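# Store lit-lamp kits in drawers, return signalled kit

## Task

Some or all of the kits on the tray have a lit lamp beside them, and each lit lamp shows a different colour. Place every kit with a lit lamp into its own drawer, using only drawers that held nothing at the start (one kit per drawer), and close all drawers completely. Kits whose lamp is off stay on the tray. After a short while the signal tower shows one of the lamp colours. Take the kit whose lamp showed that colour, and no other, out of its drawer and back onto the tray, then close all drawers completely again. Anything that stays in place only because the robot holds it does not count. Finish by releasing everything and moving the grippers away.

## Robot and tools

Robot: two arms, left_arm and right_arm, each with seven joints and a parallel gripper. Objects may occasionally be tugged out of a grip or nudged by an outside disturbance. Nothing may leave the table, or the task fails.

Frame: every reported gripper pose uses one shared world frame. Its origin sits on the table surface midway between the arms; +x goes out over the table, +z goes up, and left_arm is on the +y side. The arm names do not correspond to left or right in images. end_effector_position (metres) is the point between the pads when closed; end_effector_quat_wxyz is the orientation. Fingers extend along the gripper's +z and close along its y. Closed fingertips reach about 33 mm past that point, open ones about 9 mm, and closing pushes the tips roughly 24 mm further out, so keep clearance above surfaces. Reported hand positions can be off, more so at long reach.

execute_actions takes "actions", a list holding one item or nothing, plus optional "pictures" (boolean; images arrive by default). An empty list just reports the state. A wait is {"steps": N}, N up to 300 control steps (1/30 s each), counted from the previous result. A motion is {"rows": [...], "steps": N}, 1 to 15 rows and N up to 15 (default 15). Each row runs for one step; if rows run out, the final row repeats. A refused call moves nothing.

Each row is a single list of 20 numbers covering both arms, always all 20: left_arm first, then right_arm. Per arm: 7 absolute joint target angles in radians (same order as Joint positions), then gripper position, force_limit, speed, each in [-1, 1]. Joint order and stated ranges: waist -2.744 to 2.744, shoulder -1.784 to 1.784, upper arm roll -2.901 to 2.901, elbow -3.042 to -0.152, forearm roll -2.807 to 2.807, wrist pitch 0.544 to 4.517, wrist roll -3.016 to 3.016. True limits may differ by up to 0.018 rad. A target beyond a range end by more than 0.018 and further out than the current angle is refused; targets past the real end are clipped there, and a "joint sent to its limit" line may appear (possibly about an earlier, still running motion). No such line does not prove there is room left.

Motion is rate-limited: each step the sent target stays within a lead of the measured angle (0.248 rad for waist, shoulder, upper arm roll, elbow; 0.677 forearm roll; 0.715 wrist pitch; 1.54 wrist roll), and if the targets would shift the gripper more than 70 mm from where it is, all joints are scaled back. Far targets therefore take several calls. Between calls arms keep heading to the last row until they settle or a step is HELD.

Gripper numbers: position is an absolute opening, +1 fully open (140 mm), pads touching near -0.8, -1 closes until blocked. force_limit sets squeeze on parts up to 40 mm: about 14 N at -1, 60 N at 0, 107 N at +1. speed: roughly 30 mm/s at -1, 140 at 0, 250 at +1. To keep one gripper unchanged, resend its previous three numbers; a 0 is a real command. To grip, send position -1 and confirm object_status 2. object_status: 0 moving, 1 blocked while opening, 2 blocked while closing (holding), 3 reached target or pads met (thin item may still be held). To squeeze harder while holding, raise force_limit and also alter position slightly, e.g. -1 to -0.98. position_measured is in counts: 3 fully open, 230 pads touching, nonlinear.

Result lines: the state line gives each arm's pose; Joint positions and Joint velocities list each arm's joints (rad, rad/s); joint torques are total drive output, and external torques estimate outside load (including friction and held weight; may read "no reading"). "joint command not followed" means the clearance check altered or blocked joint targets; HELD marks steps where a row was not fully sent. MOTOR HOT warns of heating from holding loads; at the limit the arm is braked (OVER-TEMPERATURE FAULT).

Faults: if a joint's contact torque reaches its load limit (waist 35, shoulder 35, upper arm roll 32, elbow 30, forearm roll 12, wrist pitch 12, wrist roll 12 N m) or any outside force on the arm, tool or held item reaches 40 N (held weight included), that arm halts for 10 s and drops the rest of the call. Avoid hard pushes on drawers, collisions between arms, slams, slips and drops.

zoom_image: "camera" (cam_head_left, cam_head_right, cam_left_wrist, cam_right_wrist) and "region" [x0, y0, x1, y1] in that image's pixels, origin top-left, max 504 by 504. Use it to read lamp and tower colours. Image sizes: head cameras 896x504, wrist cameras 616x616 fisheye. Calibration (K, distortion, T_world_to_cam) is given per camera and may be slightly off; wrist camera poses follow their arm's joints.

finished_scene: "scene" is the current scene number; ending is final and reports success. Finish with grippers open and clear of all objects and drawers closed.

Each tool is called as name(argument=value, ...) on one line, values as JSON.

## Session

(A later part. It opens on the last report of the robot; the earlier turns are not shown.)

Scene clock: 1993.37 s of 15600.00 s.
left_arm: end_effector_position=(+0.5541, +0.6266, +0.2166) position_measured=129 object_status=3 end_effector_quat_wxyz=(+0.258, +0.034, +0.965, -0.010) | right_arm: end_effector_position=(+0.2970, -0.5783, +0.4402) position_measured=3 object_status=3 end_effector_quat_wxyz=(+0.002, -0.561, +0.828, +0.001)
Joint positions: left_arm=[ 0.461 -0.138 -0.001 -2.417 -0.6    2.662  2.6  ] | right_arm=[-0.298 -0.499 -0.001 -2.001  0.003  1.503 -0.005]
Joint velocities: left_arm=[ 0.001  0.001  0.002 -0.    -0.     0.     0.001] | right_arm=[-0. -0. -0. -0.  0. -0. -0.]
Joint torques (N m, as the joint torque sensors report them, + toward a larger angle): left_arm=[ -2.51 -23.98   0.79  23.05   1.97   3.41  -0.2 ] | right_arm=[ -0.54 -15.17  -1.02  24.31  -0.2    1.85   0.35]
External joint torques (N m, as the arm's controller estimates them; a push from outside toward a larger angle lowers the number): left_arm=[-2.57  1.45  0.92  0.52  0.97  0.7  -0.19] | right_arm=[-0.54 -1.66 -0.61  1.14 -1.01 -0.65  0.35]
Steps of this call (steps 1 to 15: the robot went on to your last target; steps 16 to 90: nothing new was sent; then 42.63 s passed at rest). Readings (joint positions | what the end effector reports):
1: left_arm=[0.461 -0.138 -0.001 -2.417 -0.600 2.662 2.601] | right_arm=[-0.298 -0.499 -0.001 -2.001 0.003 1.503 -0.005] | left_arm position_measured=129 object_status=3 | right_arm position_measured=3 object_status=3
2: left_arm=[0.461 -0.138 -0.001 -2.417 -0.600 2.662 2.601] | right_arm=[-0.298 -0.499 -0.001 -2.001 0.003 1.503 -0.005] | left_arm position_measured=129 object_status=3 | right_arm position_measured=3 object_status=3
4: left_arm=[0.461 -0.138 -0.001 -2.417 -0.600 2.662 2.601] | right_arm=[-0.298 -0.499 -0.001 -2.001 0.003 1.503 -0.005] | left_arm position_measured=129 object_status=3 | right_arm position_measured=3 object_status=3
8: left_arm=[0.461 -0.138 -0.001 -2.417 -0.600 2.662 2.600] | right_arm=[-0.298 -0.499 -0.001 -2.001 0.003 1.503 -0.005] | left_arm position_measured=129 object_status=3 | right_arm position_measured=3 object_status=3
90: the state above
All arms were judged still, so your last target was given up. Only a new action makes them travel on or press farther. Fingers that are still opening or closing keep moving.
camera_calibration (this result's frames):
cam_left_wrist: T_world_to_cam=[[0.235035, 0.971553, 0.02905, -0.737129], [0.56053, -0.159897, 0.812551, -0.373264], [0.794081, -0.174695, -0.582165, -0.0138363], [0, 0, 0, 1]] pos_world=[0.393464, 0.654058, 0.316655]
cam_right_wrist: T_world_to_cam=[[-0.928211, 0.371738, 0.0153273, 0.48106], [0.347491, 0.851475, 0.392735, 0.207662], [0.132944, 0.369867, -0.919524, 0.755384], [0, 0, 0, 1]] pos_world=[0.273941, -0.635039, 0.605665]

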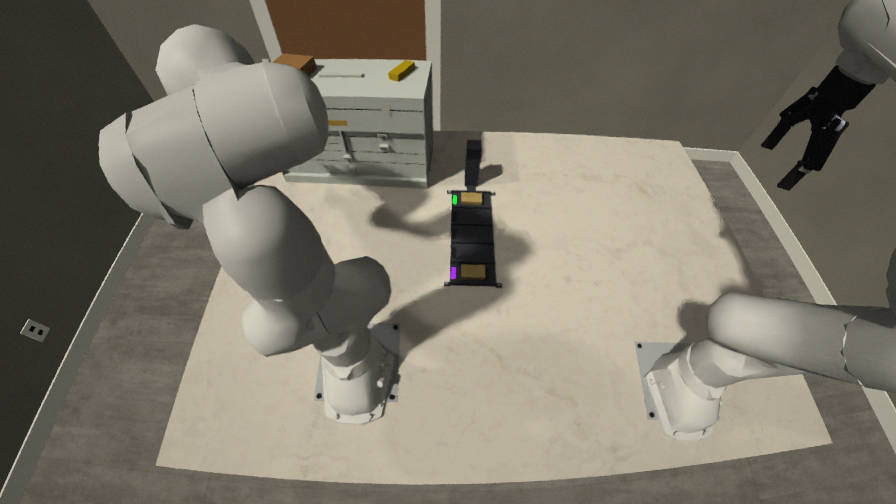

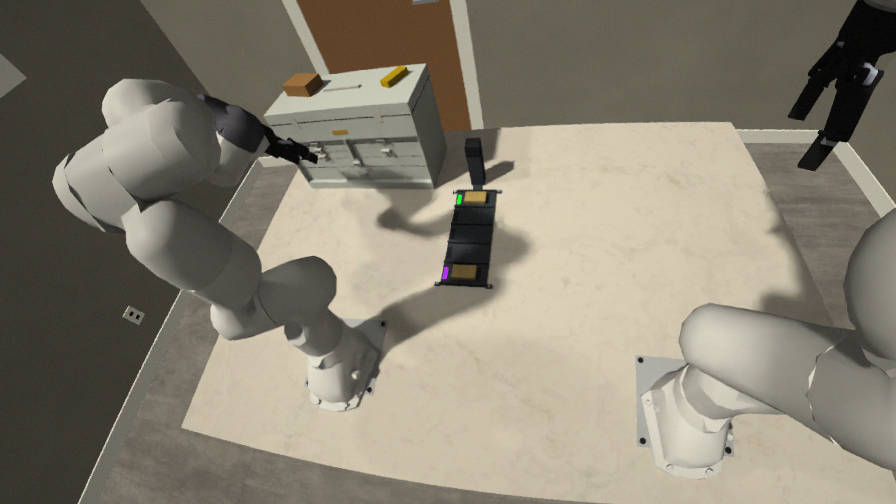

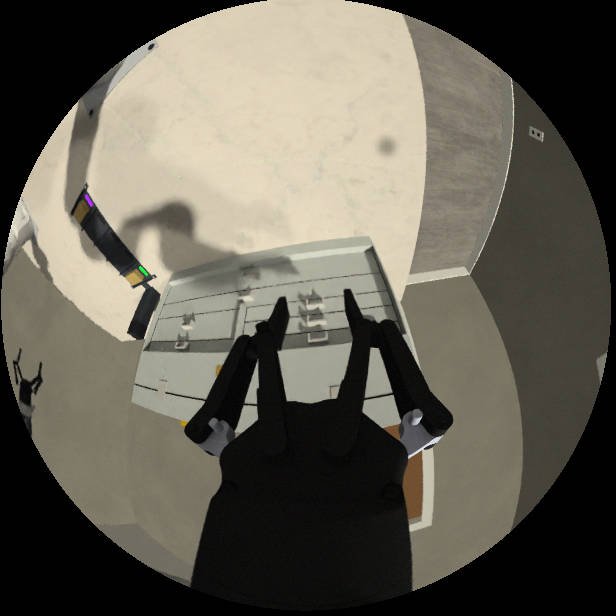

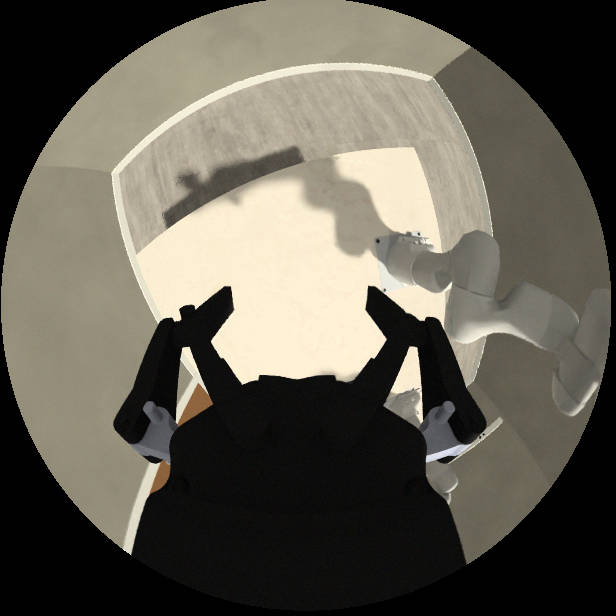

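execute_actions(actions=[{"rows":[[0.447,-0.103,0,-2.38,-0.586,2.669,2.57,0,0,0,-0.3,-0.5,0,-2.0,0,1.5,0,1,0,0],[0.447,-0.103,0,-2.38,-0.586,2.669,2.57,0,0,0,-0.3,-0.5,0,-2.0,0,1.5,0,1,0,0],[0.447,-0.103,0,-2.38,-0.586,2.669,2.57,0,0,0,-0.3,-0.5,0,-2.0,0,1.5,0,1,0,0],[0.434,-0.07,0,-2.343,-0.575,2.672,2.547,0,0,0,-0.3,-0.5,0,-2.0,0,1.5,0,1,0,0],[0.434,-0.07,0,-2.343,-0.575,2.672,2.547,0,0,0,-0.3,-0.5,0,-2.0,0,1.5,0,1,0,0],[0.434,-0.07,0,-2.343,-0.575,2.672,2.547,0,0,0,-0.3,-0.5,0,-2.0,0,1.5,0,1,0,0],[0.421,-0.036,0,-2.306,-0.563,2.674,2.524,0,0,0,-0.3,-0.5,0,-2.0,0,1.5,0,1,0,0],[0.421,-0.036,0,-2.306,-0.563,2.674,2.524,0,0,0,-0.3,-0.5,0,-2.0,0,1.5,0,1,0,0],[0.421,-0.036,0,-2.306,-0.563,2.674,2.524,0,0,0,-0.3,-0.5,0,-2.0,0,1.5,0,1,0,0],[0.409,-0.003,0,-2.269,-0.552,2.676,2.501,0,0,0,-0.3,-0.5,0,-2.0,0,1.5,0,1,0,0]],"steps":15}], pictures=false)

execute_actions(actions=[{"rows":[[0.409,-0.003,0,-2.269,-0.552,2.676,2.501,-1,0.3,-0.3,-0.3,-0.5,0,-2.0,0,1.5,0,1,0,0]],"steps":15}])

Scene clock: 2014.63 s of 15600.00 s.
left_arm: end_effector_position=(+0.6070, +0.6235, +0.2157) position_measured=129 object_status=3 end_effector_quat_wxyz=(+0.258, +0.044, +0.965, -0.008) | right_arm: end_effector_position=(+0.2970, -0.5783, +0.4402) position_measured=3 object_status=3 end_effector_quat_wxyz=(+0.002, -0.561, +0.828, +0.001)
Joint positions: left_arm=[ 0.412 -0.008  0.001 -2.275 -0.558  2.67   2.539] | right_arm=[-0.298 -0.499 -0.001 -2.001  0.003  1.503 -0.005]
Joint velocities: left_arm=[-0.013  0.047  0.001  0.054  0.033  0.005 -0.103] | right_arm=[-0.002 -0.001 -0.    -0.001  0.001 -0.    -0.001]
Joint torques (N m, as the joint torque sensors report them, + toward a larger angle): left_arm=[ -2.32 -29.5    0.26  24.09   1.92   3.58  -0.23] | right_arm=[ -0.97 -15.49  -1.29  23.95  -0.17   1.9    0.41]
External joint torques (N m, as the arm's controller estimates them; a push from outside toward a larger angle lowers the number): left_arm=[-3.03  1.98 -0.63  1.16  0.95  0.69 -0.22] | right_arm=[-0.92 -1.93 -0.81  0.79 -0.97 -0.59  0.41]
Steps of this call (steps 1 to 90: nothing new was sent; then 17.77 s passed at rest; steps 91 to 105: all 15 steps of this action). Readings (joint positions | what the end effector reports):
91: left_arm=[0.460 -0.131 0.000 -2.409 -0.598 2.662 2.598] | right_arm=[-0.298 -0.499 -0.001 -2.001 0.003 1.503 -0.005] | left_arm position_measured=129 object_status=3 | right_arm position_measured=3 object_status=3
92: left_arm=[0.457 -0.122 0.000 -2.399 -0.595 2.663 2.595] | right_arm=[-0.298 -0.499 -0.001 -2.001 0.003 1.503 -0.005] | left_arm position_measured=129 object_status=3 | right_arm position_measured=3 object_status=3
94: left_arm=[0.450 -0.104 0.001 -2.379 -0.590 2.664 2.589] | right_arm=[-0.298 -0.499 -0.001 -2.001 0.003 1.503 -0.005] | left_arm position_measured=129 object_status=3 | right_arm position_measured=3 object_status=3
98: left_arm=[0.433 -0.060 0.001 -2.331 -0.577 2.667 2.572] | right_arm=[-0.298 -0.499 -0.001 -2.001 0.003 1.503 -0.005] | left_arm position_measured=129 object_status=3 | right_arm position_measured=3 object_status=3
105: the state above

Scene clock: 2015.13 s of 15600.00 s.
left_arm: end_effector_position=(+0.6100, +0.6188, +0.2164) position_measured=195 object_status=0 end_effector_quat_wxyz=(+0.257, +0.039, +0.965, -0.012) | right_arm: end_effector_position=(+0.2970, -0.5783, +0.4402) position_measured=3 object_status=3 end_effector_quat_wxyz=(+0.002, -0.561, +0.828, +0.001)
Joint positions: left_arm=[ 0.407 -0.005 -0.003 -2.271 -0.555  2.668  2.515] | right_arm=[-0.298 -0.499 -0.001 -2.001  0.003  1.503 -0.005]
Joint velocities: left_arm=[-0.001  0.001  0.    -0.001 -0.     0.    -0.013] | right_arm=[ 0.002 -0.001  0.001 -0.    -0.     0.    -0.001]
Joint torques (N m, as the joint torque sensors report them, + toward a larger angle): left_arm=[  0.87 -28.51   1.91  23.47   1.94   4.11  -0.43] | right_arm=[ -0.82 -15.4   -0.98  24.11  -0.18   1.85   0.39]
External joint torques (N m, as the arm's controller estimates them; a push from outside toward a larger angle lowers the number): left_arm=[ 0.82  1.78  1.87  0.73  0.93  1.31 -0.41] | right_arm=[-0.86 -1.8  -0.6   0.91 -0.99 -0.65  0.39]
Steps of this call (steps 1 to 15: all 15 steps of this action). Readings (joint positions | what the end effector reports):
1: left_arm=[0.412 -0.006 0.001 -2.274 -0.557 2.671 2.536] | right_arm=[-0.298 -0.499 -0.001 -2.001 0.003 1.503 -0.005] | left_arm position_measured=129 object_status=0 | right_arm position_measured=3 object_status=3
2: left_arm=[0.412 -0.006 0.001 -2.273 -0.557 2.671 2.533] | right_arm=[-0.298 -0.499 -0.001 -2.001 0.003 1.503 -0.005] | left_arm position_measured=133 object_status=0 | right_arm position_measured=3 object_status=3
4: left_arm=[0.412 -0.005 0.001 -2.271 -0.556 2.671 2.528] | right_arm=[-0.298 -0.499 -0.001 -2.001 0.003 1.503 -0.005] | left_arm position_measured=145 object_status=0 | right_arm position_measured=3 object_status=3
8: left_arm=[0.411 -0.005 0.000 -2.271 -0.555 2.671 2.521] | right_arm=[-0.298 -0.499 -0.001 -2.001 0.003 1.503 -0.005] | left_arm position_measured=168 object_status=0 | right_arm position_measured=3 object_status=3
15: the state above
camera_calibration (this result's frames):
cam_left_wrist: T_world_to_cam=[[0.244527, 0.969232, 0.028204, -0.746792], [0.560126, -0.164937, 0.811822, -0.402156], [0.791496, -0.182714, -0.583224, -0.052928], [0, 0, 0, 1]] pos_world=[0.449761, 0.647814, 0.316672]
cam_right_wrist: T_world_to_cam=[[-0.928211, 0.371738, 0.0153261, 0.48106], [0.34749, 0.851475, 0.392734, 0.207662], [0.132944, 0.369866, -0.919524, 0.755384], [0, 0, 0, 1]] pos_world=[0.27394, -0.635038, 0.605665]

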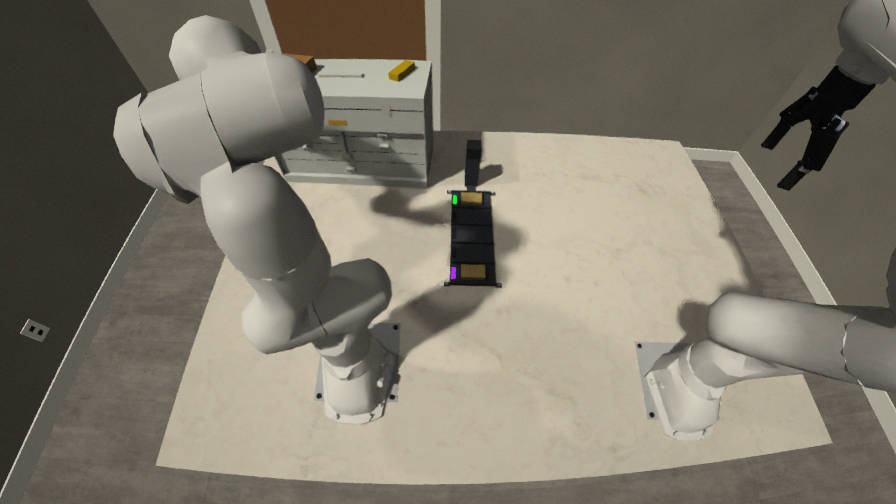

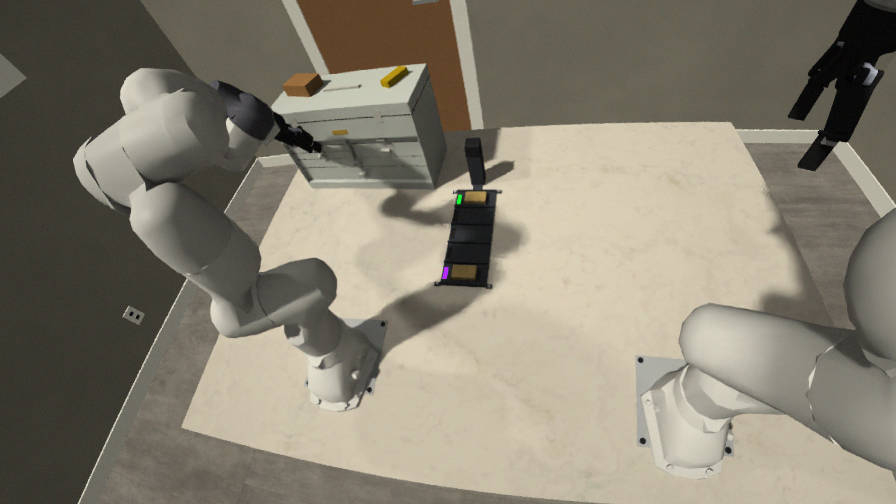

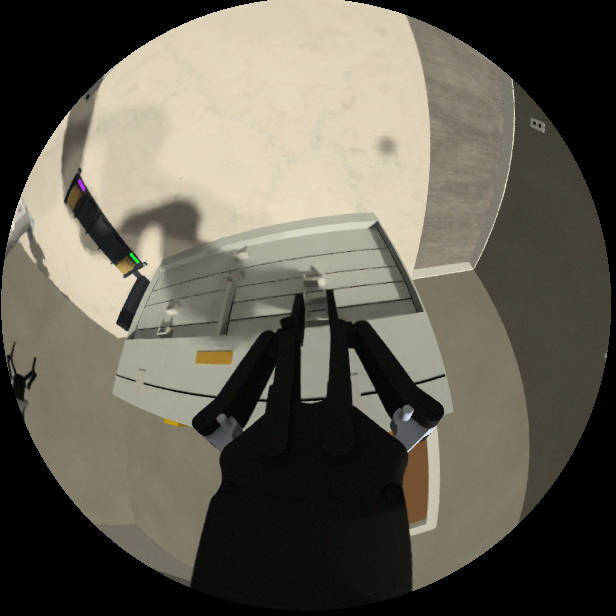

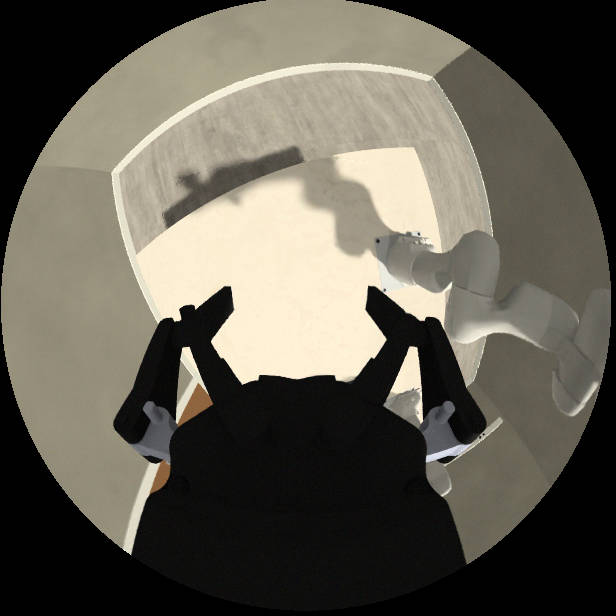

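execute_actions(actions=[{"rows":[[0.411,-0.03,0,-2.299,-0.561,2.674,2.52,-1,0.3,-0.3,-0.3,-0.5,0,-2.0,0,1.5,0,1,0,0],[0.411,-0.03,0,-2.299,-0.561,2.674,2.52,-1,0.3,-0.3,-0.3,-0.5,0,-2.0,0,1.5,0,1,0,0],[0.411,-0.03,0,-2.299,-0.561,2.674,2.52,-1,0.3,-0.3,-0.3,-0.5,0,-2.0,0,1.5,0,1,0,0],[0.421,-0.056,0,-2.329,-0.57,2.672,2.538,-1,0.3,-0.3,-0.3,-0.5,0,-2.0,0,1.5,0,1,0,0],[0.421,-0.056,0,-2.329,-0.57,2.672,2.538,-1,0.3,-0.3,-0.3,-0.5,0,-2.0,0,1.5,0,1,0,0],[0.421,-0.056,0,-2.329,-0.57,2.672,2.538,-1,0.3,-0.3,-0.3,-0.5,0,-2.0,0,1.5,0,1,0,0],[0.431,-0.083,0,-2.358,-0.579,2.67,2.556,-1,0.3,-0.3,-0.3,-0.5,0,-2.0,0,1.5,0,1,0,0],[0.431,-0.083,0,-2.358,-0.579,2.67,2.556,-1,0.3,-0.3,-0.3,-0.5,0,-2.0,0,1.5,0,1,0,0],[0.431,-0.083,0,-2.358,-0.579,2.67,2.556,-1,0.3,-0.3,-0.3,-0.5,0,-2.0,0,1.5,0,1,0,0],[0.441,-0.109,0,-2.387,-0.588,2.668,2.575,-1,0.3,-0.3,-0.3,-0.5,0,-2.0,0,1.5,0,1,0,0],[0.441,-0.109,0,-2.387,-0.588,2.668,2.575,-1,0.3,-0.3,-0.3,-0.5,0,-2.0,0,1.5,0,1,0,0],[0.441,-0.109,0,-2.387,-0.588,2.668,2.575,-1,0.3,-0.3,-0.3,-0.5,0,-2.0,0,1.5,0,1,0,0],[0.451,-0.136,0,-2.416,-0.597,2.666,2.593,-1,0.3,-0.3,-0.3,-0.5,0,-2.0,0,1.5,0,1,0,0]],"steps":15}], pictures=false)

execute_actions(actions=[{"rows":[[0.463,-0.163,0,-2.443,-0.604,2.661,2.61,-1,0.3,-0.3,-0.3,-0.5,0,-2.0,0,1.5,0,1,0,0],[0.463,-0.163,0,-2.443,-0.604,2.661,2.61,-1,0.3,-0.3,-0.3,-0.5,0,-2.0,0,1.5,0,1,0,0],[0.463,-0.163,0,-2.443,-0.604,2.661,2.61,-1,0.3,-0.3,-0.3,-0.5,0,-2.0,0,1.5,0,1,0,0],[0.476,-0.19,0,-2.47,-0.611,2.655,2.627,-1,0.3,-0.3,-0.3,-0.5,0,-2.0,0,1.5,0,1,0,0],[0.476,-0.19,0,-2.47,-0.611,2.655,2.627,-1,0.3,-0.3,-0.3,-0.5,0,-2.0,0,1.5,0,1,0,0],[0.476,-0.19,0,-2.47,-0.611,2.655,2.627,-1,0.3,-0.3,-0.3,-0.5,0,-2.0,0,1.5,0,1,0,0],[0.489,-0.217,0,-2.497,-0.617,2.649,2.644,-1,0.3,-0.3,-0.3,-0.5,0,-2.0,0,1.5,0,1,0,0],[0.489,-0.217,0,-2.497,-0.617,2.649,2.644,-1,0.3,-0.3,-0.3,-0.5,0,-2.0,0,1.5,0,1,0,0],[0.489,-0.217,0,-2.497,-0.617,2.649,2.644,-1,0.3,-0.3,-0.3,-0.5,0,-2.0,0,1.5,0,1,0,0],[0.503,-0.244,0,-2.523,-0.623,2.642,2.66,-1,0.3,-0.3,-0.3,-0.5,0,-2.0,0,1.5,0,1,0,0],[0.503,-0.244,0,-2.523,-0.623,2.642,2.66,-1,0.3,-0.3,-0.3,-0.5,0,-2.0,0,1.5,0,1,0,0],[0.503,-0.244,0,-2.523,-0.623,2.642,2.66,-1,0.3,-0.3,-0.3,-0.5,0,-2.0,0,1.5,0,1,0,0],[0.517,-0.271,0,-2.548,-0.629,2.635,2.676,-1,0.3,-0.3,-0.3,-0.5,0,-2.0,0,1.5,0,1,0,0]],"steps":15}], pictures=false)

execute_actions(actions=[{"rows":[[0.517,-0.271,0,-2.548,-0.629,2.635,2.676,-1,0.3,-0.3,-0.3,-0.5,0,-2.0,0,1.5,0,1,0,0],[0.517,-0.271,0,-2.548,-0.629,2.635,2.676,-1,0.3,-0.3,-0.3,-0.5,0,-2.0,0,1.5,0,1,0,0],[0.517,-0.271,0,-2.548,-0.629,2.635,2.676,-1,0.3,-0.3,-0.3,-0.5,0,-2.0,0,1.5,0,1,0,0],[0.517,-0.271,0,-2.548,-0.629,2.635,2.676,-1,0.3,-0.3,-0.3,-0.5,0,-2.0,0,1.5,0,1,0,0],[0.517,-0.271,0,-2.548,-0.629,2.635,2.676,-1,0.3,-0.3,-0.3,-0.5,0,-2.0,0,1.5,0,1,0,0],[0.517,-0.271,0,-2.548,-0.629,2.635,2.676,0,0,0,-0.3,-0.5,0,-2.0,0,1.5,0,1,0,0]],"steps":15}])

Scene clock: 2070.00 s of 15600.00 s.
left_arm: end_effector_position=(+0.5635, +0.6211, +0.2171) position_measured=195 object_status=2 end_effector_quat_wxyz=(+0.258, +0.028, +0.966, -0.011) | right_arm: end_effector_position=(+0.2970, -0.5783, +0.4402) position_measured=3 object_status=3 end_effector_quat_wxyz=(+0.002, -0.561, +0.828, +0.001)
Joint positions: left_arm=[ 0.443 -0.123 -0.002 -2.402 -0.586  2.67   2.559] | right_arm=[-0.298 -0.499 -0.001 -2.001  0.003  1.503 -0.005]
Joint velocities: left_arm=[ 0.065 -0.165 -0.001 -0.176 -0.058 -0.013  0.127] | right_arm=[ 0.001  0.001 -0.     0.001  0.    -0.    -0.   ]
Joint torques (N m, as the joint torque sensors report them, + toward a larger angle): left_arm=[  1.29 -25.92   1.17  21.72   0.39   2.58  -0.03] | right_arm=[ -0.54 -15.36  -1.07  24.44  -0.14   1.91   0.36]
External joint torques (N m, as the arm's controller estimates them; a push from outside toward a larger angle lowers the number): left_arm=[ 2.66 -1.93  2.78 -1.54 -0.76 -0.04 -0.03] | right_arm=[-0.54 -1.88 -0.63  1.27 -0.95 -0.59  0.36]
Steps of this call (steps 1 to 15: the robot went on to your last target; steps 16 to 90: nothing new was sent; then 51.37 s passed at rest; steps 91 to 105: all 15 steps of this action). Readings (joint positions | what the end effector reports):
91: left_arm=[0.407 -0.010 -0.003 -2.277 -0.555 2.670 2.513] | right_arm=[-0.298 -0.499 -0.001 -2.001 0.003 1.503 -0.005] | left_arm position_measured=195 object_status=2 | right_arm position_measured=3 object_status=3
92: left_arm=[0.408 -0.016 -0.002 -2.284 -0.556 2.671 2.513] | right_arm=[-0.298 -0.499 -0.001 -2.001 0.003 1.503 -0.005] | left_arm position_measured=195 object_status=2 | right_arm position_measured=3 object_status=3
94: left_arm=[0.411 -0.029 -0.002 -2.298 -0.558 2.672 2.516] | right_arm=[-0.298 -0.499 -0.001 -2.001 0.003 1.503 -0.005] | left_arm position_measured=195 object_status=2 | right_arm position_measured=3 object_status=3
98: left_arm=[0.422 -0.063 -0.002 -2.337 -0.567 2.673 2.527] | right_arm=[-0.298 -0.499 -0.001 -2.001 0.003 1.503 -0.005] | left_arm position_measured=195 object_status=2 | right_arm position_measured=3 object_status=3
105: the state above

Scene clock: 2070.50 s of 15600.00 s.
left_arm: end_effector_position=(+0.5098, +0.6243, +0.2179) position_measured=195 object_status=2 end_effector_quat_wxyz=(+0.259, +0.027, +0.966, -0.011) | right_arm: end_effector_position=(+0.2970, -0.5783, +0.4402) position_measured=3 object_status=3 end_effector_quat_wxyz=(+0.002, -0.561, +0.828, +0.001)
Joint positions: left_arm=[ 0.505 -0.258 -0.004 -2.535 -0.621  2.644  2.639] | right_arm=[-0.298 -0.499 -0.001 -2.001  0.003  1.503 -0.005]
Joint velocities: left_arm=[ 0.089 -0.167  0.    -0.152 -0.044 -0.057  0.139] | right_arm=[ 0.    -0.     0.001 -0.    -0.    -0.     0.   ]
Joint torques (N m, as the joint torque sensors report them, + toward a larger angle): left_arm=[  2.2  -20.32   2.41  21.19   0.35   2.89  -0.11] | right_arm=[ -0.81 -15.37  -0.7   24.01  -0.18   1.88   0.41]
External joint torques (N m, as the arm's controller estimates them; a push from outside toward a larger angle lowers the number): left_arm=[ 3.62 -1.14  4.17 -2.03 -0.76  0.38 -0.11] | right_arm=[-0.83 -1.69 -0.31  0.77 -0.99 -0.62  0.41]
Steps of this call (steps 1 to 15: all 15 steps of this action). Readings (joint positions | what the end effector reports):
1: left_arm=[0.447 -0.133 -0.002 -2.412 -0.589 2.670 2.564] | right_arm=[-0.298 -0.499 -0.001 -2.001 0.003 1.503 -0.005] | left_arm position_measured=195 object_status=2 | right_arm position_measured=3 object_status=3
2: left_arm=[0.451 -0.143 -0.002 -2.423 -0.592 2.668 2.569] | right_arm=[-0.298 -0.499 -0.001 -2.001 0.003 1.503 -0.005] | left_arm position_measured=195 object_status=2 | right_arm position_measured=3 object_status=3
4: left_arm=[0.458 -0.159 -0.003 -2.440 -0.597 2.666 2.580] | right_arm=[-0.298 -0.499 -0.001 -2.001 0.003 1.503 -0.005] | left_arm position_measured=195 object_status=2 | right_arm position_measured=3 object_status=3
8: left_arm=[0.475 -0.197 -0.003 -2.477 -0.606 2.659 2.602] | right_arm=[-0.298 -0.499 -0.001 -2.001 0.003 1.503 -0.005] | left_arm position_measured=195 object_status=2 | right_arm position_measured=3 object_status=3
15: the state above

Scene clock: 2071.00 s of 15600.00 s.
left_arm: end_effector_position=(+0.5042, +0.6258, +0.2171) position_measured=129 object_status=0 end_effector_quat_wxyz=(+0.259, +0.033, +0.965, -0.010) | right_arm: end_effector_position=(+0.2970, -0.5783, +0.4402) position_measured=3 object_status=3 end_effector_quat_wxyz=(+0.002, -0.561, +0.828, +0.001)
Joint positions: left_arm=[ 0.514 -0.269 -0.003 -2.546 -0.626  2.639  2.665] | right_arm=[-0.298 -0.499 -0.001 -2.001  0.003  1.503 -0.005]
Joint velocities: left_arm=[-0.    -0.    -0.001  0.001 -0.001  0.001  0.014] | right_arm=[ 0.001 -0.002 -0.     0.001 -0.     0.001  0.   ]
Joint torques (N m, as the joint torque sensors report them, + toward a larger angle): left_arm=[  1.76 -21.61   1.03  21.11   0.46   2.13   0.33] | right_arm=[ -0.65 -15.29  -0.86  23.99  -0.17   1.88   0.35]
External joint torques (N m, as the arm's controller estimates them; a push from outside toward a larger angle lowers the number): left_arm=[ 1.77 -0.7   1.4  -1.51 -0.52 -0.53  0.34] | right_arm=[-0.66 -1.61 -0.46  0.7  -0.98 -0.63  0.35]
Steps of this call (steps 1 to 15: all 15 steps of this action). Readings (joint positions | what the end effector reports):
1: left_arm=[0.508 -0.263 -0.004 -2.539 -0.622 2.642 2.644] | right_arm=[-0.298 -0.499 -0.001 -2.001 0.003 1.503 -0.005] | left_arm position_measured=195 object_status=2 | right_arm position_measured=3 object_status=3
2: left_arm=[0.509 -0.265 -0.004 -2.541 -0.623 2.641 2.647] | right_arm=[-0.298 -0.499 -0.001 -2.001 0.003 1.503 -0.005] | left_arm position_measured=195 object_status=2 | right_arm position_measured=3 object_status=3
4: left_arm=[0.511 -0.268 -0.004 -2.544 -0.624 2.640 2.653] | right_arm=[-0.298 -0.499 -0.001 -2.001 0.003 1.503 -0.005] | left_arm position_measured=195 object_status=2 | right_arm position_measured=3 object_status=3
8: left_arm=[0.513 -0.269 -0.003 -2.546 -0.625 2.639 2.660] | right_arm=[-0.298 -0.499 -0.001 -2.001 0.003 1.503 -0.005] | left_arm position_measured=181 object_status=0 | right_arm position_measured=3 object_status=3
15: the state above
camera_calibration (this result's frames):
cam_left_wrist: T_world_to_cam=[[0.233693, 0.971875, 0.0290796, -0.724103], [0.559978, -0.158979, 0.813112, -0.346256], [0.794866, -0.173735, -0.581381, 0.0247779], [0, 0, 0, 1]] pos_world=[0.343418, 0.652995, 0.317007]
cam_right_wrist: T_world_to_cam=[[-0.928211, 0.371738, 0.0153248, 0.481061], [0.34749, 0.851476, 0.392734, 0.207662], [0.132945, 0.369865, -0.919525, 0.755384], [0, 0, 0, 1]] pos_world=[0.27394, -0.635038, 0.605666]

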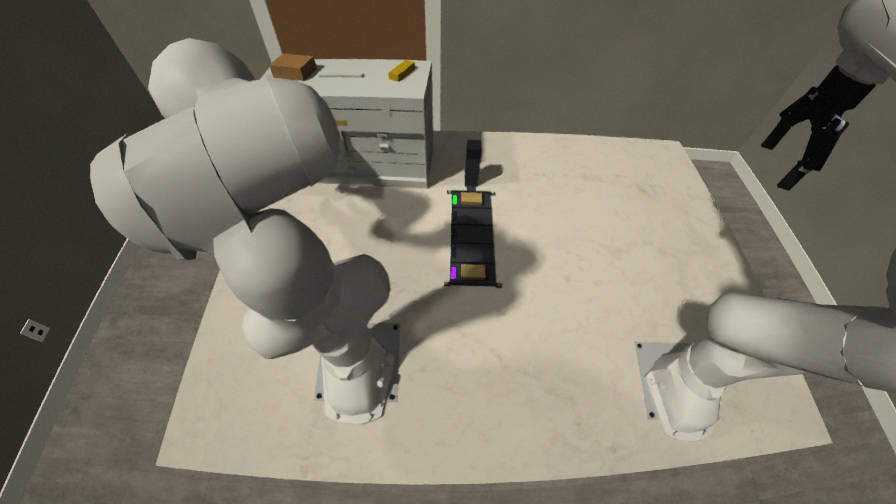

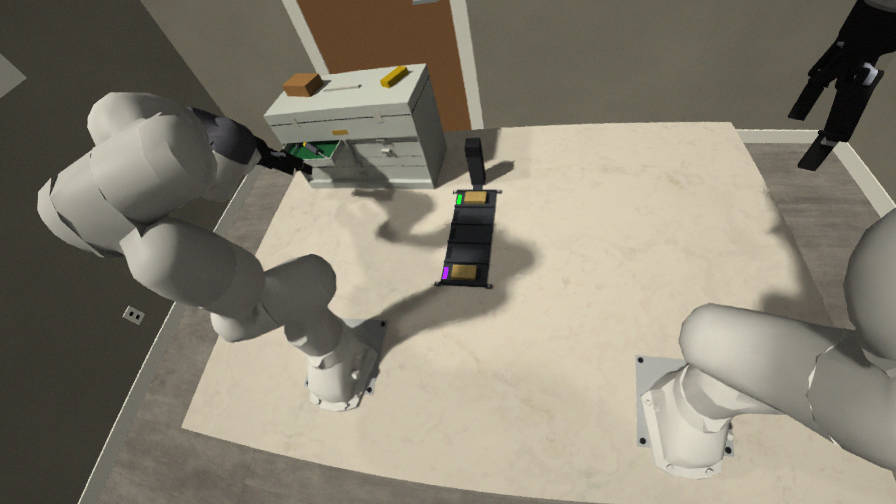

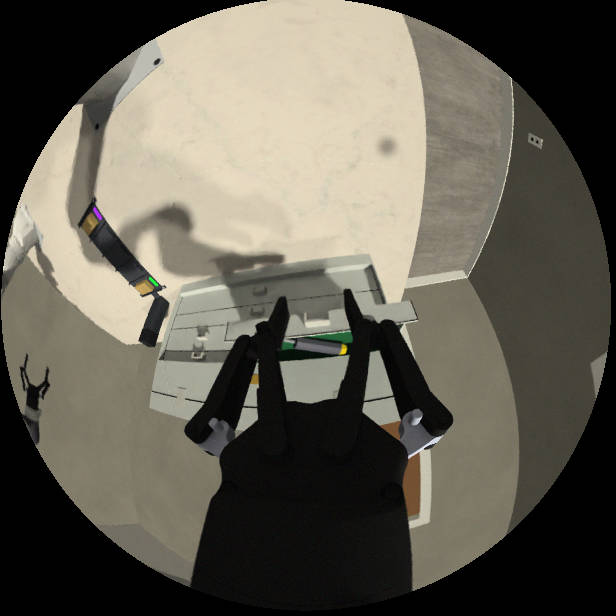

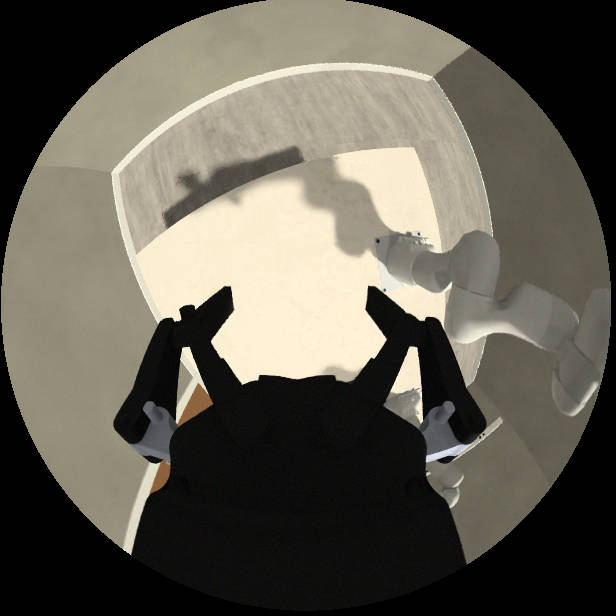

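execute_actions(actions=[{"rows":[[0.512,-0.271,0,-2.548,-0.629,2.635,2.676,-1,0.3,0,-0.3,-0.5,0,-2.0,0,1.5,0,1,0,0],[0.512,-0.271,0,-2.548,-0.629,2.635,2.676,-1,0.3,0,-0.3,-0.5,0,-2.0,0,1.5,0,1,0,0],[0.512,-0.271,0,-2.548,-0.629,2.635,2.676,-1,0.3,0,-0.3,-0.5,0,-2.0,0,1.5,0,1,0,0],[0.512,-0.271,0,-2.548,-0.629,2.635,2.676,-1,0.3,0,-0.3,-0.5,0,-2.0,0,1.5,0,1,0,0],[0.512,-0.271,0,-2.548,-0.629,2.635,2.676,-1,0.3,0,-0.3,-0.5,0,-2.0,0,1.5,0,1,0,0],[0.512,-0.271,0,-2.548,-0.629,2.635,2.676,-1,0.3,0,-0.3,-0.5,0,-2.0,0,1.5,0,1,0,0],[0.512,-0.271,0,-2.548,-0.629,2.635,2.676,-1,0.3,0,-0.3,-0.5,0,-2.0,0,1.5,0,1,0,0],[0.512,-0.271,0,-2.548,-0.629,2.635,2.676,-1,0.3,0,-0.3,-0.5,0,-2.0,0,1.5,0,1,0,0],[0.512,-0.271,0,-2.548,-0.629,2.635,2.676,-1,0.3,0,-0.3,-0.5,0,-2.0,0,1.5,0,1,0,0],[0.512,-0.271,0,-2.548,-0.629,2.635,2.676,-1,0.3,0,-0.3,-0.5,0,-2.0,0,1.5,0,1,0,0],[0.512,-0.271,0,-2.548,-0.629,2.635,2.676,-1,0.3,0,-0.3,-0.5,0,-2.0,0,1.5,0,1,0,0],[0.512,-0.271,0,-2.548,-0.629,2.635,2.676,-1,0.3,0,-0.3,-0.5,0,-2.0,0,1.5,0,1,0,0],[0.497,-0.244,0,-2.523,-0.623,2.642,2.66,-1,0.3,0,-0.3,-0.5,0,-2.0,0,1.5,0,1,0,0]],"steps":15}], pictures=false)

execute_actions(actions=[{"rows":[[0.483,-0.217,0,-2.497,-0.617,2.649,2.64,-1,0.3,0,-0.3,-0.5,0,-2.0,0,1.5,0,1,0,0],[0.483,-0.217,0,-2.497,-0.617,2.649,2.64,-1,0.3,0,-0.3,-0.5,0,-2.0,0,1.5,0,1,0,0],[0.483,-0.217,0,-2.497,-0.617,2.649,2.64,-1,0.3,0,-0.3,-0.5,0,-2.0,0,1.5,0,1,0,0],[0.47,-0.19,0,-2.47,-0.611,2.655,2.62,-1,0.3,0,-0.3,-0.5,0,-2.0,0,1.5,0,1,0,0],[0.47,-0.19,0,-2.47,-0.611,2.655,2.62,-1,0.3,0,-0.3,-0.5,0,-2.0,0,1.5,0,1,0,0],[0.47,-0.19,0,-2.47,-0.611,2.655,2.62,-1,0.3,0,-0.3,-0.5,0,-2.0,0,1.5,0,1,0,0],[0.457,-0.163,0,-2.443,-0.604,2.661,2.6,-1,0.3,0,-0.3,-0.5,0,-2.0,0,1.5,0,1,0,0],[0.457,-0.163,0,-2.443,-0.604,2.661,2.6,-1,0.3,0,-0.3,-0.5,0,-2.0,0,1.5,0,1,0,0],[0.457,-0.163,0,-2.443,-0.604,2.661,2.6,-1,0.3,0,-0.3,-0.5,0,-2.0,0,1.5,0,1,0,0],[0.445,-0.136,0,-2.416,-0.597,2.666,2.58,-1,0.3,0,-0.3,-0.5,0,-2.0,0,1.5,0,1,0,0],[0.445,-0.136,0,-2.416,-0.597,2.666,2.58,-1,0.3,0,-0.3,-0.5,0,-2.0,0,1.5,0,1,0,0],[0.445,-0.136,0,-2.416,-0.597,2.666,2.58,-1,0.3,0,-0.3,-0.5,0,-2.0,0,1.5,0,1,0,0],[0.435,-0.109,0,-2.387,-0.588,2.668,2.56,-1,0.3,0,-0.3,-0.5,0,-2.0,0,1.5,0,1,0,0]],"steps":15}], pictures=false)

execute_actions(actions=[{"rows":[[0.425,-0.083,0,-2.358,-0.579,2.67,2.545,-1,0.3,0,-0.3,-0.5,0,-2.0,0,1.5,0,1,0,0],[0.425,-0.083,0,-2.358,-0.579,2.67,2.545,-1,0.3,0,-0.3,-0.5,0,-2.0,0,1.5,0,1,0,0],[0.425,-0.083,0,-2.358,-0.579,2.67,2.545,-1,0.3,0,-0.3,-0.5,0,-2.0,0,1.5,0,1,0,0],[0.416,-0.056,0,-2.329,-0.57,2.672,2.53,-1,0.3,0,-0.3,-0.5,0,-2.0,0,1.5,0,1,0,0],[0.416,-0.056,0,-2.329,-0.57,2.672,2.53,-1,0.3,0,-0.3,-0.5,0,-2.0,0,1.5,0,1,0,0],[0.416,-0.056,0,-2.329,-0.57,2.672,2.53,-1,0.3,0,-0.3,-0.5,0,-2.0,0,1.5,0,1,0,0],[0.408,-0.03,0,-2.299,-0.561,2.674,2.515,-1,0.3,0,-0.3,-0.5,0,-2.0,0,1.5,0,1,0,0],[0.408,-0.03,0,-2.299,-0.561,2.674,2.515,-1,0.3,0,-0.3,-0.5,0,-2.0,0,1.5,0,1,0,0],[0.408,-0.03,0,-2.299,-0.561,2.674,2.515,-1,0.3,0,-0.3,-0.5,0,-2.0,0,1.5,0,1,0,0],[0.404,-0.015,0,-2.283,-0.556,2.675,2.505,-1,0.3,0,-0.3,-0.5,0,-2.0,0,1.5,0,1,0,0],[0.404,-0.015,0,-2.283,-0.556,2.675,2.505,-1,0.3,0,-0.3,-0.5,0,-2.0,0,1.5,0,1,0,0],[0.404,-0.015,0,-2.283,-0.556,2.675,2.505,-1,0.3,0,-0.3,-0.5,0,-2.0,0,1.5,0,1,0,0],[0.4,-0.003,0,-2.269,-0.552,2.676,2.5,-1,0.3,0,-0.3,-0.5,0,-2.0,0,1.5,0,1,0,0]],"steps":15}], pictures=false)

execute_actions(actions=[{"rows":[[0.397,0.008,0,-2.257,-0.549,2.677,2.495,-1,0.3,0,-0.3,-0.5,0,-2.0,0,1.5,0,1,0,0]],"steps":15}], pictures=false)

Scene clock: 2125.93 s of 15600.00 s.
left_arm: end_effector_position=(+0.5101, +0.6247, +0.2172) position_measured=196 object_status=0 end_effector_quat_wxyz=(+0.259, +0.038, +0.965, -0.011) | right_arm: end_effector_position=(+0.2970, -0.5783, +0.4402) position_measured=3 object_status=3 end_effector_quat_wxyz=(+0.002, -0.561, +0.828, +0.001)
Joint positions: left_arm=[ 0.506 -0.254 -0.001 -2.531 -0.626  2.639  2.668] | right_arm=[-0.298 -0.499 -0.001 -2.001  0.003  1.503 -0.005]
Joint velocities: left_arm=[-0.048  0.112  0.001  0.104  0.007  0.02  -0.015] | right_arm=[-0.    -0.001 -0.001  0.003  0.001  0.001  0.001]
Joint torques (N m, as the joint torque sensors report them, + toward a larger angle): left_arm=[ -4.51 -20.55   0.74  23.23   1.95   2.7   -0.12] | right_arm=[ -0.83 -15.29  -0.6   24.2   -0.18   1.87   0.41]
External joint torques (N m, as the arm's controller estimates them; a push from outside toward a larger angle lowers the number): left_arm=[-5.35  2.07  0.21  1.31  1.   -0.03 -0.11] | right_arm=[-0.8  -1.7  -0.15  0.93 -0.99 -0.64  0.41]
Steps of this call (steps 1 to 15: the robot went on to your last target; steps 16 to 90: nothing new was sent; then 51.43 s passed at rest; steps 91 to 105: all 15 steps of this action). Readings (joint positions | what the end effector reports):
91: left_arm=[0.514 -0.269 -0.002 -2.547 -0.626 2.639 2.669] | right_arm=[-0.298 -0.499 -0.001 -2.001 0.003 1.503 -0.005] | left_arm position_measured=129 object_status=0 | right_arm position_measured=3 object_status=3
92: left_arm=[0.514 -0.269 -0.002 -2.547 -0.626 2.639 2.669] | right_arm=[-0.298 -0.499 -0.001 -2.001 0.003 1.503 -0.005] | left_arm position_measured=135 object_status=0 | right_arm position_measured=3 object_status=3
94: left_arm=[0.514 -0.269 -0.002 -2.547 -0.626 2.639 2.669] | right_arm=[-0.298 -0.499 -0.001 -2.001 0.003 1.503 -0.005] | left_arm position_measured=150 object_status=0 | right_arm position_measured=3 object_status=3
98: left_arm=[0.514 -0.269 -0.002 -2.547 -0.626 2.638 2.669] | right_arm=[-0.298 -0.499 -0.001 -2.001 0.003 1.503 -0.005] | left_arm position_measured=181 object_status=0 | right_arm position_measured=3 object_status=3
105: the state above

Scene clock: 2126.43 s of 15600.00 s.
left_arm: end_effector_position=(+0.5621, +0.6218, +0.2164) position_measured=196 object_status=2 end_effector_quat_wxyz=(+0.258, +0.043, +0.965, -0.011) | right_arm: end_effector_position=(+0.2970, -0.5783, +0.4402) position_measured=3 object_status=3 end_effector_quat_wxyz=(+0.002, -0.561, +0.828, +0.001)
Joint positions: left_arm=[ 0.445 -0.122  0.003 -2.401 -0.597  2.662  2.604] | right_arm=[-0.298 -0.499 -0.001 -2.001  0.003  1.503 -0.005]
Joint velocities: left_arm=[-0.074  0.165  0.     0.17   0.056  0.033 -0.143] | right_arm=[ 0.001 -0.001 -0.001  0.003 -0.     0.     0.001]
Joint torques (N m, as the joint torque sensors report them, + toward a larger angle): left_arm=[ -3.19 -26.34  -1.43  22.39   1.99   2.95   0.04] | right_arm=[ -1.06 -15.16  -0.66  24.18  -0.17   1.87   0.39]
External joint torques (N m, as the arm's controller estimates them; a push from outside toward a larger angle lowers the number): left_arm=[-4.58  1.97 -2.71  0.49  1.11  0.1   0.06] | right_arm=[-1.08 -1.53 -0.26  0.91 -0.98 -0.64  0.39]
Steps of this call (steps 1 to 15: all 15 steps of this action). Readings (joint positions | what the end effector reports):
1: left_arm=[0.501 -0.246 0.000 -2.523 -0.625 2.639 2.666] | right_arm=[-0.298 -0.499 -0.001 -2.001 0.003 1.503 -0.005] | left_arm position_measured=196 object_status=2 | right_arm position_measured=3 object_status=3
2: left_arm=[0.497 -0.236 0.000 -2.514 -0.624 2.641 2.663] | right_arm=[-0.298 -0.499 -0.001 -2.001 0.003 1.503 -0.005] | left_arm position_measured=196 object_status=2 | right_arm position_measured=3 object_status=3
4: left_arm=[0.489 -0.220 0.001 -2.499 -0.621 2.644 2.657] | right_arm=[-0.298 -0.499 -0.001 -2.001 0.003 1.503 -0.005] | left_arm position_measured=196 object_status=2 | right_arm position_measured=3 object_status=3
8: left_arm=[0.472 -0.183 0.002 -2.462 -0.613 2.651 2.640] | right_arm=[-0.298 -0.499 -0.001 -2.001 0.003 1.503 -0.005] | left_arm position_measured=196 object_status=2 | right_arm position_measured=3 object_status=3
15: the state above

Scene clock: 2126.93 s of 15600.00 s.
left_arm: end_effector_position=(+0.6074, +0.6190, +0.2157) position_measured=196 object_status=2 end_effector_quat_wxyz=(+0.258, +0.043, +0.965, -0.011) | right_arm: end_effector_position=(+0.2970, -0.5783, +0.4402) position_measured=3 object_status=3 end_effector_quat_wxyz=(+0.002, -0.561, +0.828, +0.001)
Joint positions: left_arm=[ 0.404 -0.011  0.002 -2.278 -0.56   2.67   2.53 ] | right_arm=[-0.298 -0.499 -0.001 -2.001  0.003  1.503 -0.005]
Joint velocities: left_arm=[-0.028  0.08  -0.     0.093  0.035  0.005 -0.094] | right_arm=[ 0.001  0.001  0.     0.001 -0.    -0.     0.001]
Joint torques (N m, as the joint torque sensors report them, + toward a larger angle): left_arm=[ -2.42 -28.65  -1.09  23.47   2.09   3.78  -0.05] | right_arm=[ -0.62 -15.35  -0.86  24.53  -0.22   1.87   0.44]
External joint torques (N m, as the arm's controller estimates them; a push from outside toward a larger angle lowers the number): left_arm=[-3.18  2.62 -1.84  1.06  1.16  0.95 -0.02] | right_arm=[-0.58 -1.86 -0.39  1.33 -1.02 -0.63  0.44]
Steps of this call (steps 1 to 15: all 15 steps of this action). Readings (joint positions | what the end effector reports):
1: left_arm=[0.441 -0.112 0.003 -2.390 -0.594 2.662 2.598] | right_arm=[-0.298 -0.499 -0.001 -2.001 0.003 1.503 -0.005] | left_arm position_measured=196 object_status=2 | right_arm position_measured=3 object_status=3
2: left_arm=[0.437 -0.102 0.003 -2.379 -0.591 2.663 2.592] | right_arm=[-0.298 -0.499 -0.001 -2.001 0.003 1.503 -0.005] | left_arm position_measured=196 object_status=2 | right_arm position_measured=3 object_status=3
4: left_arm=[0.431 -0.086 0.003 -2.361 -0.586 2.665 2.582] | right_arm=[-0.298 -0.499 -0.001 -2.001 0.003 1.503 -0.005] | left_arm position_measured=196 object_status=2 | right_arm position_measured=3 object_status=3
8: left_arm=[0.417 -0.049 0.002 -2.321 -0.574 2.667 2.560] | right_arm=[-0.298 -0.499 -0.001 -2.001 0.003 1.503 -0.005] | left_arm position_measured=196 object_status=2 | right_arm position_measured=3 object_status=3
15: the state above

Scene clock: 2127.43 s of 15600.00 s.
left_arm: end_effector_position=(+0.6104, +0.6188, +0.2157) position_measured=196 object_status=2 end_effector_quat_wxyz=(+0.255, +0.037, +0.966, -0.013) | right_arm: end_effector_position=(+0.2970, -0.5783, +0.4402) position_measured=3 object_status=3 end_effector_quat_wxyz=(+0.002, -0.561, +0.828, +0.001)
Joint positions: left_arm=[ 0.403 -0.002  0.002 -2.266 -0.549  2.663  2.507] | right_arm=[-0.298 -0.499 -0.001 -2.001  0.003  1.503 -0.005]
Joint velocities: left_arm=[ 0.001  0.001  0.     0.001  0.002 -0.003 -0.016] | right_arm=[-0.    -0.     0.001  0.     0.001  0.    -0.   ]
Joint torques (N m, as the joint torque sensors report them, + toward a larger angle): left_arm=[ -3.23 -24.5   -0.81  27.63   1.25   5.23  -0.36] | right_arm=[ -0.65 -15.15  -0.98  24.18  -0.19   1.87   0.39]
External joint torques (N m, as the arm's controller estimates them; a push from outside toward a larger angle lowers the number): left_arm=[-3.27  5.95 -0.84  4.89  0.26  2.44 -0.35] | right_arm=[-0.63 -1.62 -0.55  1.   -0.99 -0.63  0.39]
Steps of this call (steps 1 to 15: all 15 steps of this action). Readings (joint positions | what the end effector reports):
1: left_arm=[0.403 -0.007 0.002 -2.274 -0.558 2.669 2.527] | right_arm=[-0.298 -0.499 -0.001 -2.001 0.003 1.503 -0.005] | left_arm position_measured=196 object_status=2 | right_arm position_measured=3 object_status=3
2: left_arm=[0.403 -0.004 0.002 -2.270 -0.556 2.669 2.524] | right_arm=[-0.298 -0.499 -0.001 -2.001 0.003 1.503 -0.005] | left_arm position_measured=196 object_status=2 | right_arm position_measured=3 object_status=3
4: left_arm=[0.403 -0.002 0.002 -2.268 -0.553 2.666 2.519] | right_arm=[-0.298 -0.499 -0.001 -2.001 0.003 1.503 -0.005] | left_arm position_measured=196 object_status=2 | right_arm position_measured=3 object_status=3
8: left_arm=[0.403 -0.002 0.002 -2.266 -0.551 2.664 2.513] | right_arm=[-0.298 -0.499 -0.001 -2.001 0.003 1.503 -0.005] | left_arm position_measured=196 object_status=2 | right_arm position_measured=3 object_status=3
15: the state above

Closed. Release and back off.

execute_actions(actions=[{"rows":[[0.402,-0.005,0,-2.271,-0.552,2.676,2.5,0,0,0,-0.3,-0.5,0,-2.0,0,1.5,0,1,0,0],[0.402,-0.005,0,-2.271,-0.552,2.676,2.5,0,0,0,-0.3,-0.5,0,-2.0,0,1.5,0,1,0,0],[0.402,-0.005,0,-2.271,-0.552,2.676,2.5,0,0,0,-0.3,-0.5,0,-2.0,0,1.5,0,1,0,0],[0.402,-0.005,0,-2.271,-0.552,2.676,2.5,0,0,0,-0.3,-0.5,0,-2.0,0,1.5,0,1,0,0],[0.402,-0.005,0,-2.271,-0.552,2.676,2.5,0,0,0,-0.3,-0.5,0,-2.0,0,1.5,0,1,0,0],[0.402,-0.005,0,-2.271,-0.552,2.676,2.5,0,0,0,-0.3,-0.5,0,-2.0,0,1.5,0,1,0,0],[0.402,-0.005,0,-2.271,-0.552,2.676,2.5,0,0,0,-0.3,-0.5,0,-2.0,0,1.5,0,1,0,0],[0.425,-0.07,0,-2.343,-0.575,2.672,2.547,0,0,0,-0.3,-0.5,0,-2.0,0,1.5,0,1,0,0],[0.425,-0.07,0,-2.343,-0.575,2.672,2.547,0,0,0,-0.3,-0.5,0,-2.0,0,1.5,0,1,0,0],[0.425,-0.07,0,-2.343,-0.575,2.672,2.547,0,0,0,-0.3,-0.5,0,-2.0,0,1.5,0,1,0,0],[0.45,-0.136,0,-2.416,-0.597,2.666,2.593,0,0,0,-0.3,-0.5,0,-2.0,0,1.5,0,1,0,0]],"steps":15}])

zoom_image(camera="cam_left_wrist", region=[200, 220, 450, 400])

Scene clock: 2141.57 s of 15600.00 s.
left_arm: end_effector_position=(+0.5625, +0.6231, +0.2182) position_measured=129 object_status=0 end_effector_quat_wxyz=(+0.258, +0.019, +0.966, -0.013) | right_arm: end_effector_position=(+0.2970, -0.5783, +0.4402) position_measured=3 object_status=3 end_effector_quat_wxyz=(+0.002, -0.561, +0.828, +0.001)
Joint positions: left_arm=[ 0.445 -0.125  0.    -2.402 -0.586  2.669  2.544] | right_arm=[-0.298 -0.499 -0.001 -2.001  0.003  1.503 -0.005]
Joint velocities: left_arm=[ 0.073 -0.153  0.006 -0.152 -0.072  0.     0.14 ] | right_arm=[-0.001  0.     0.001  0.002 -0.    -0.001  0.001]
Joint torques (N m, as the joint torque sensors report them, + toward a larger angle): left_arm=[ -1.29 -23.96   0.55  21.3    0.67   2.35   0.46] | right_arm=[ -0.57 -15.29  -1.03  24.43  -0.21   1.86   0.4 ]
External joint torques (N m, as the arm's controller estimates them; a push from outside toward a larger angle lowers the number): left_arm=[ 0.92 -0.58  2.96 -1.47 -0.48 -0.18  0.48] | right_arm=[-0.6  -1.65 -0.67  1.14 -1.02 -0.65  0.4 ]
Steps of this call (steps 1 to 15: the robot went on to your last target; steps 16 to 90: nothing new was sent; then 10.63 s passed at rest; steps 91 to 105: all 15 steps of this action). Readings (joint positions | what the end effector reports):
91: left_arm=[0.403 -0.003 0.002 -2.267 -0.549 2.663 2.504] | right_arm=[-0.298 -0.499 -0.001 -2.001 0.003 1.503 -0.005] | left_arm position_measured=196 object_status=0 | right_arm position_measured=3 object_status=3
92: left_arm=[0.403 -0.004 0.002 -2.269 -0.549 2.664 2.504] | right_arm=[-0.298 -0.499 -0.001 -2.001 0.003 1.503 -0.005] | left_arm position_measured=194 object_status=0 | right_arm position_measured=3 object_status=3
94: left_arm=[0.403 -0.004 0.002 -2.270 -0.549 2.666 2.504] | right_arm=[-0.298 -0.499 -0.001 -2.001 0.003 1.503 -0.005] | left_arm position_measured=174 object_status=0 | right_arm position_measured=3 object_status=3
98: left_arm=[0.406 -0.018 0.000 -2.287 -0.554 2.670 2.507] | right_arm=[-0.298 -0.499 -0.001 -2.001 0.003 1.503 -0.005] | left_arm position_measured=144 object_status=0 | right_arm position_measured=3 object_status=3
105: the state above
camera_calibration (this result's frames):
cam_left_wrist: T_world_to_cam=[[0.20829, 0.977923, 0.0168105, -0.72195], [0.564709, -0.134276, 0.814294, -0.398511], [0.798574, -0.160116, -0.58021, -0.0322387], [0, 0, 0, 1]] pos_world=[0.401162, 0.647339, 0.317936]
cam_right_wrist: T_world_to_cam=[[-0.928211, 0.371738, 0.0153247, 0.481061], [0.34749, 0.851476, 0.392734, 0.207662], [0.132945, 0.369865, -0.919525, 0.755384], [0, 0, 0, 1]] pos_world=[0.27394, -0.635038, 0.605666]

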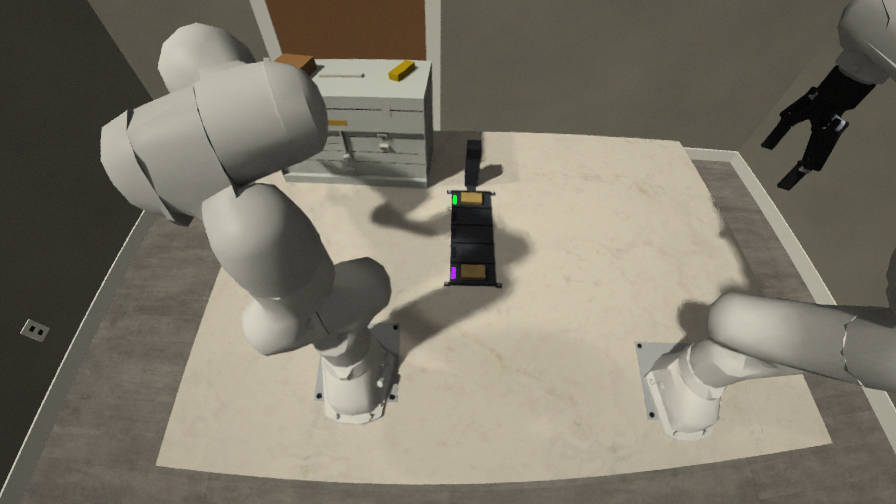

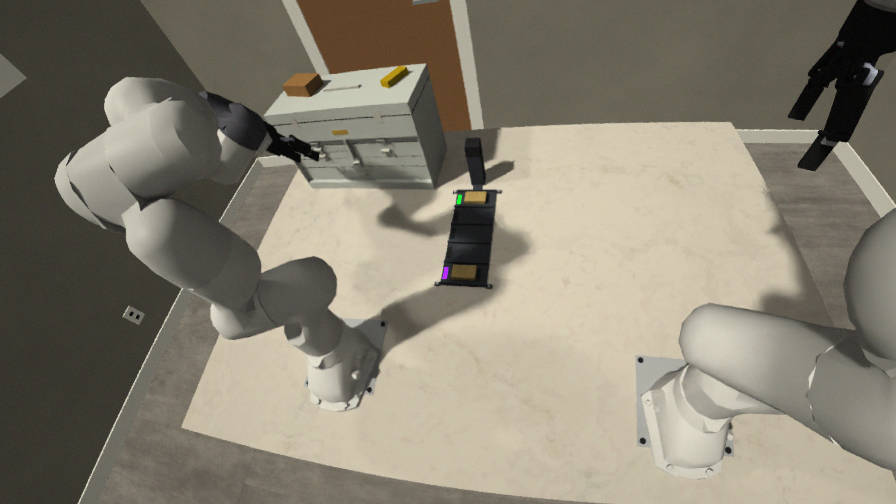

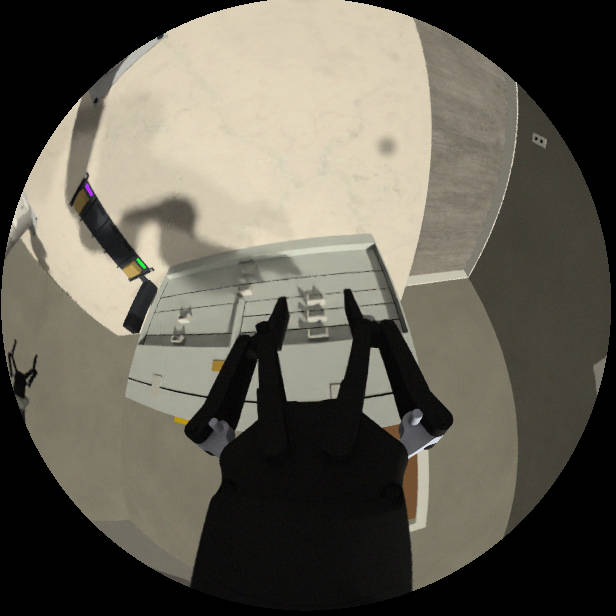

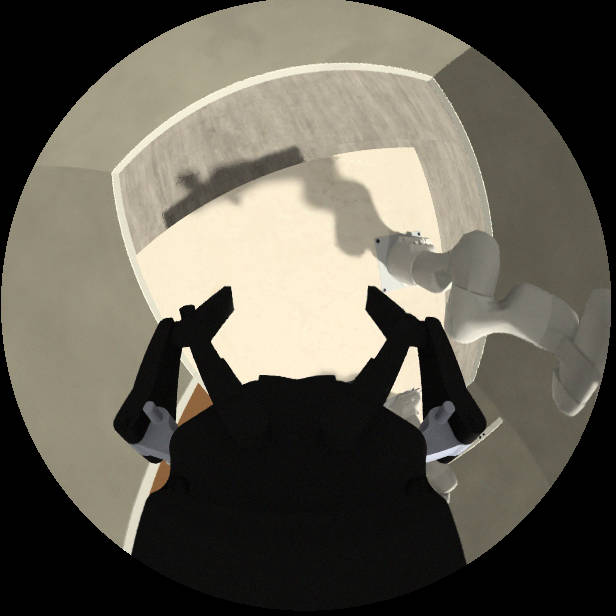

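Region (200, 220, 450, 400) of cam_left_wrist's 616x616 image, scaled by 2.016, with more detail than that image has; it fills the top 363 rows of this view, and the rest is white.

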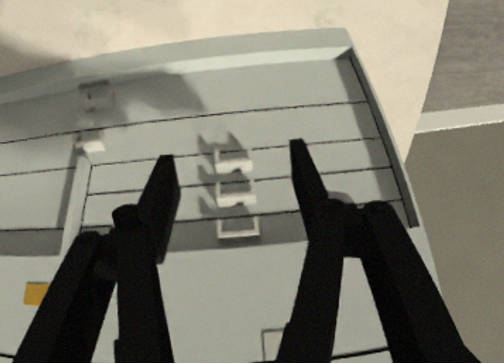

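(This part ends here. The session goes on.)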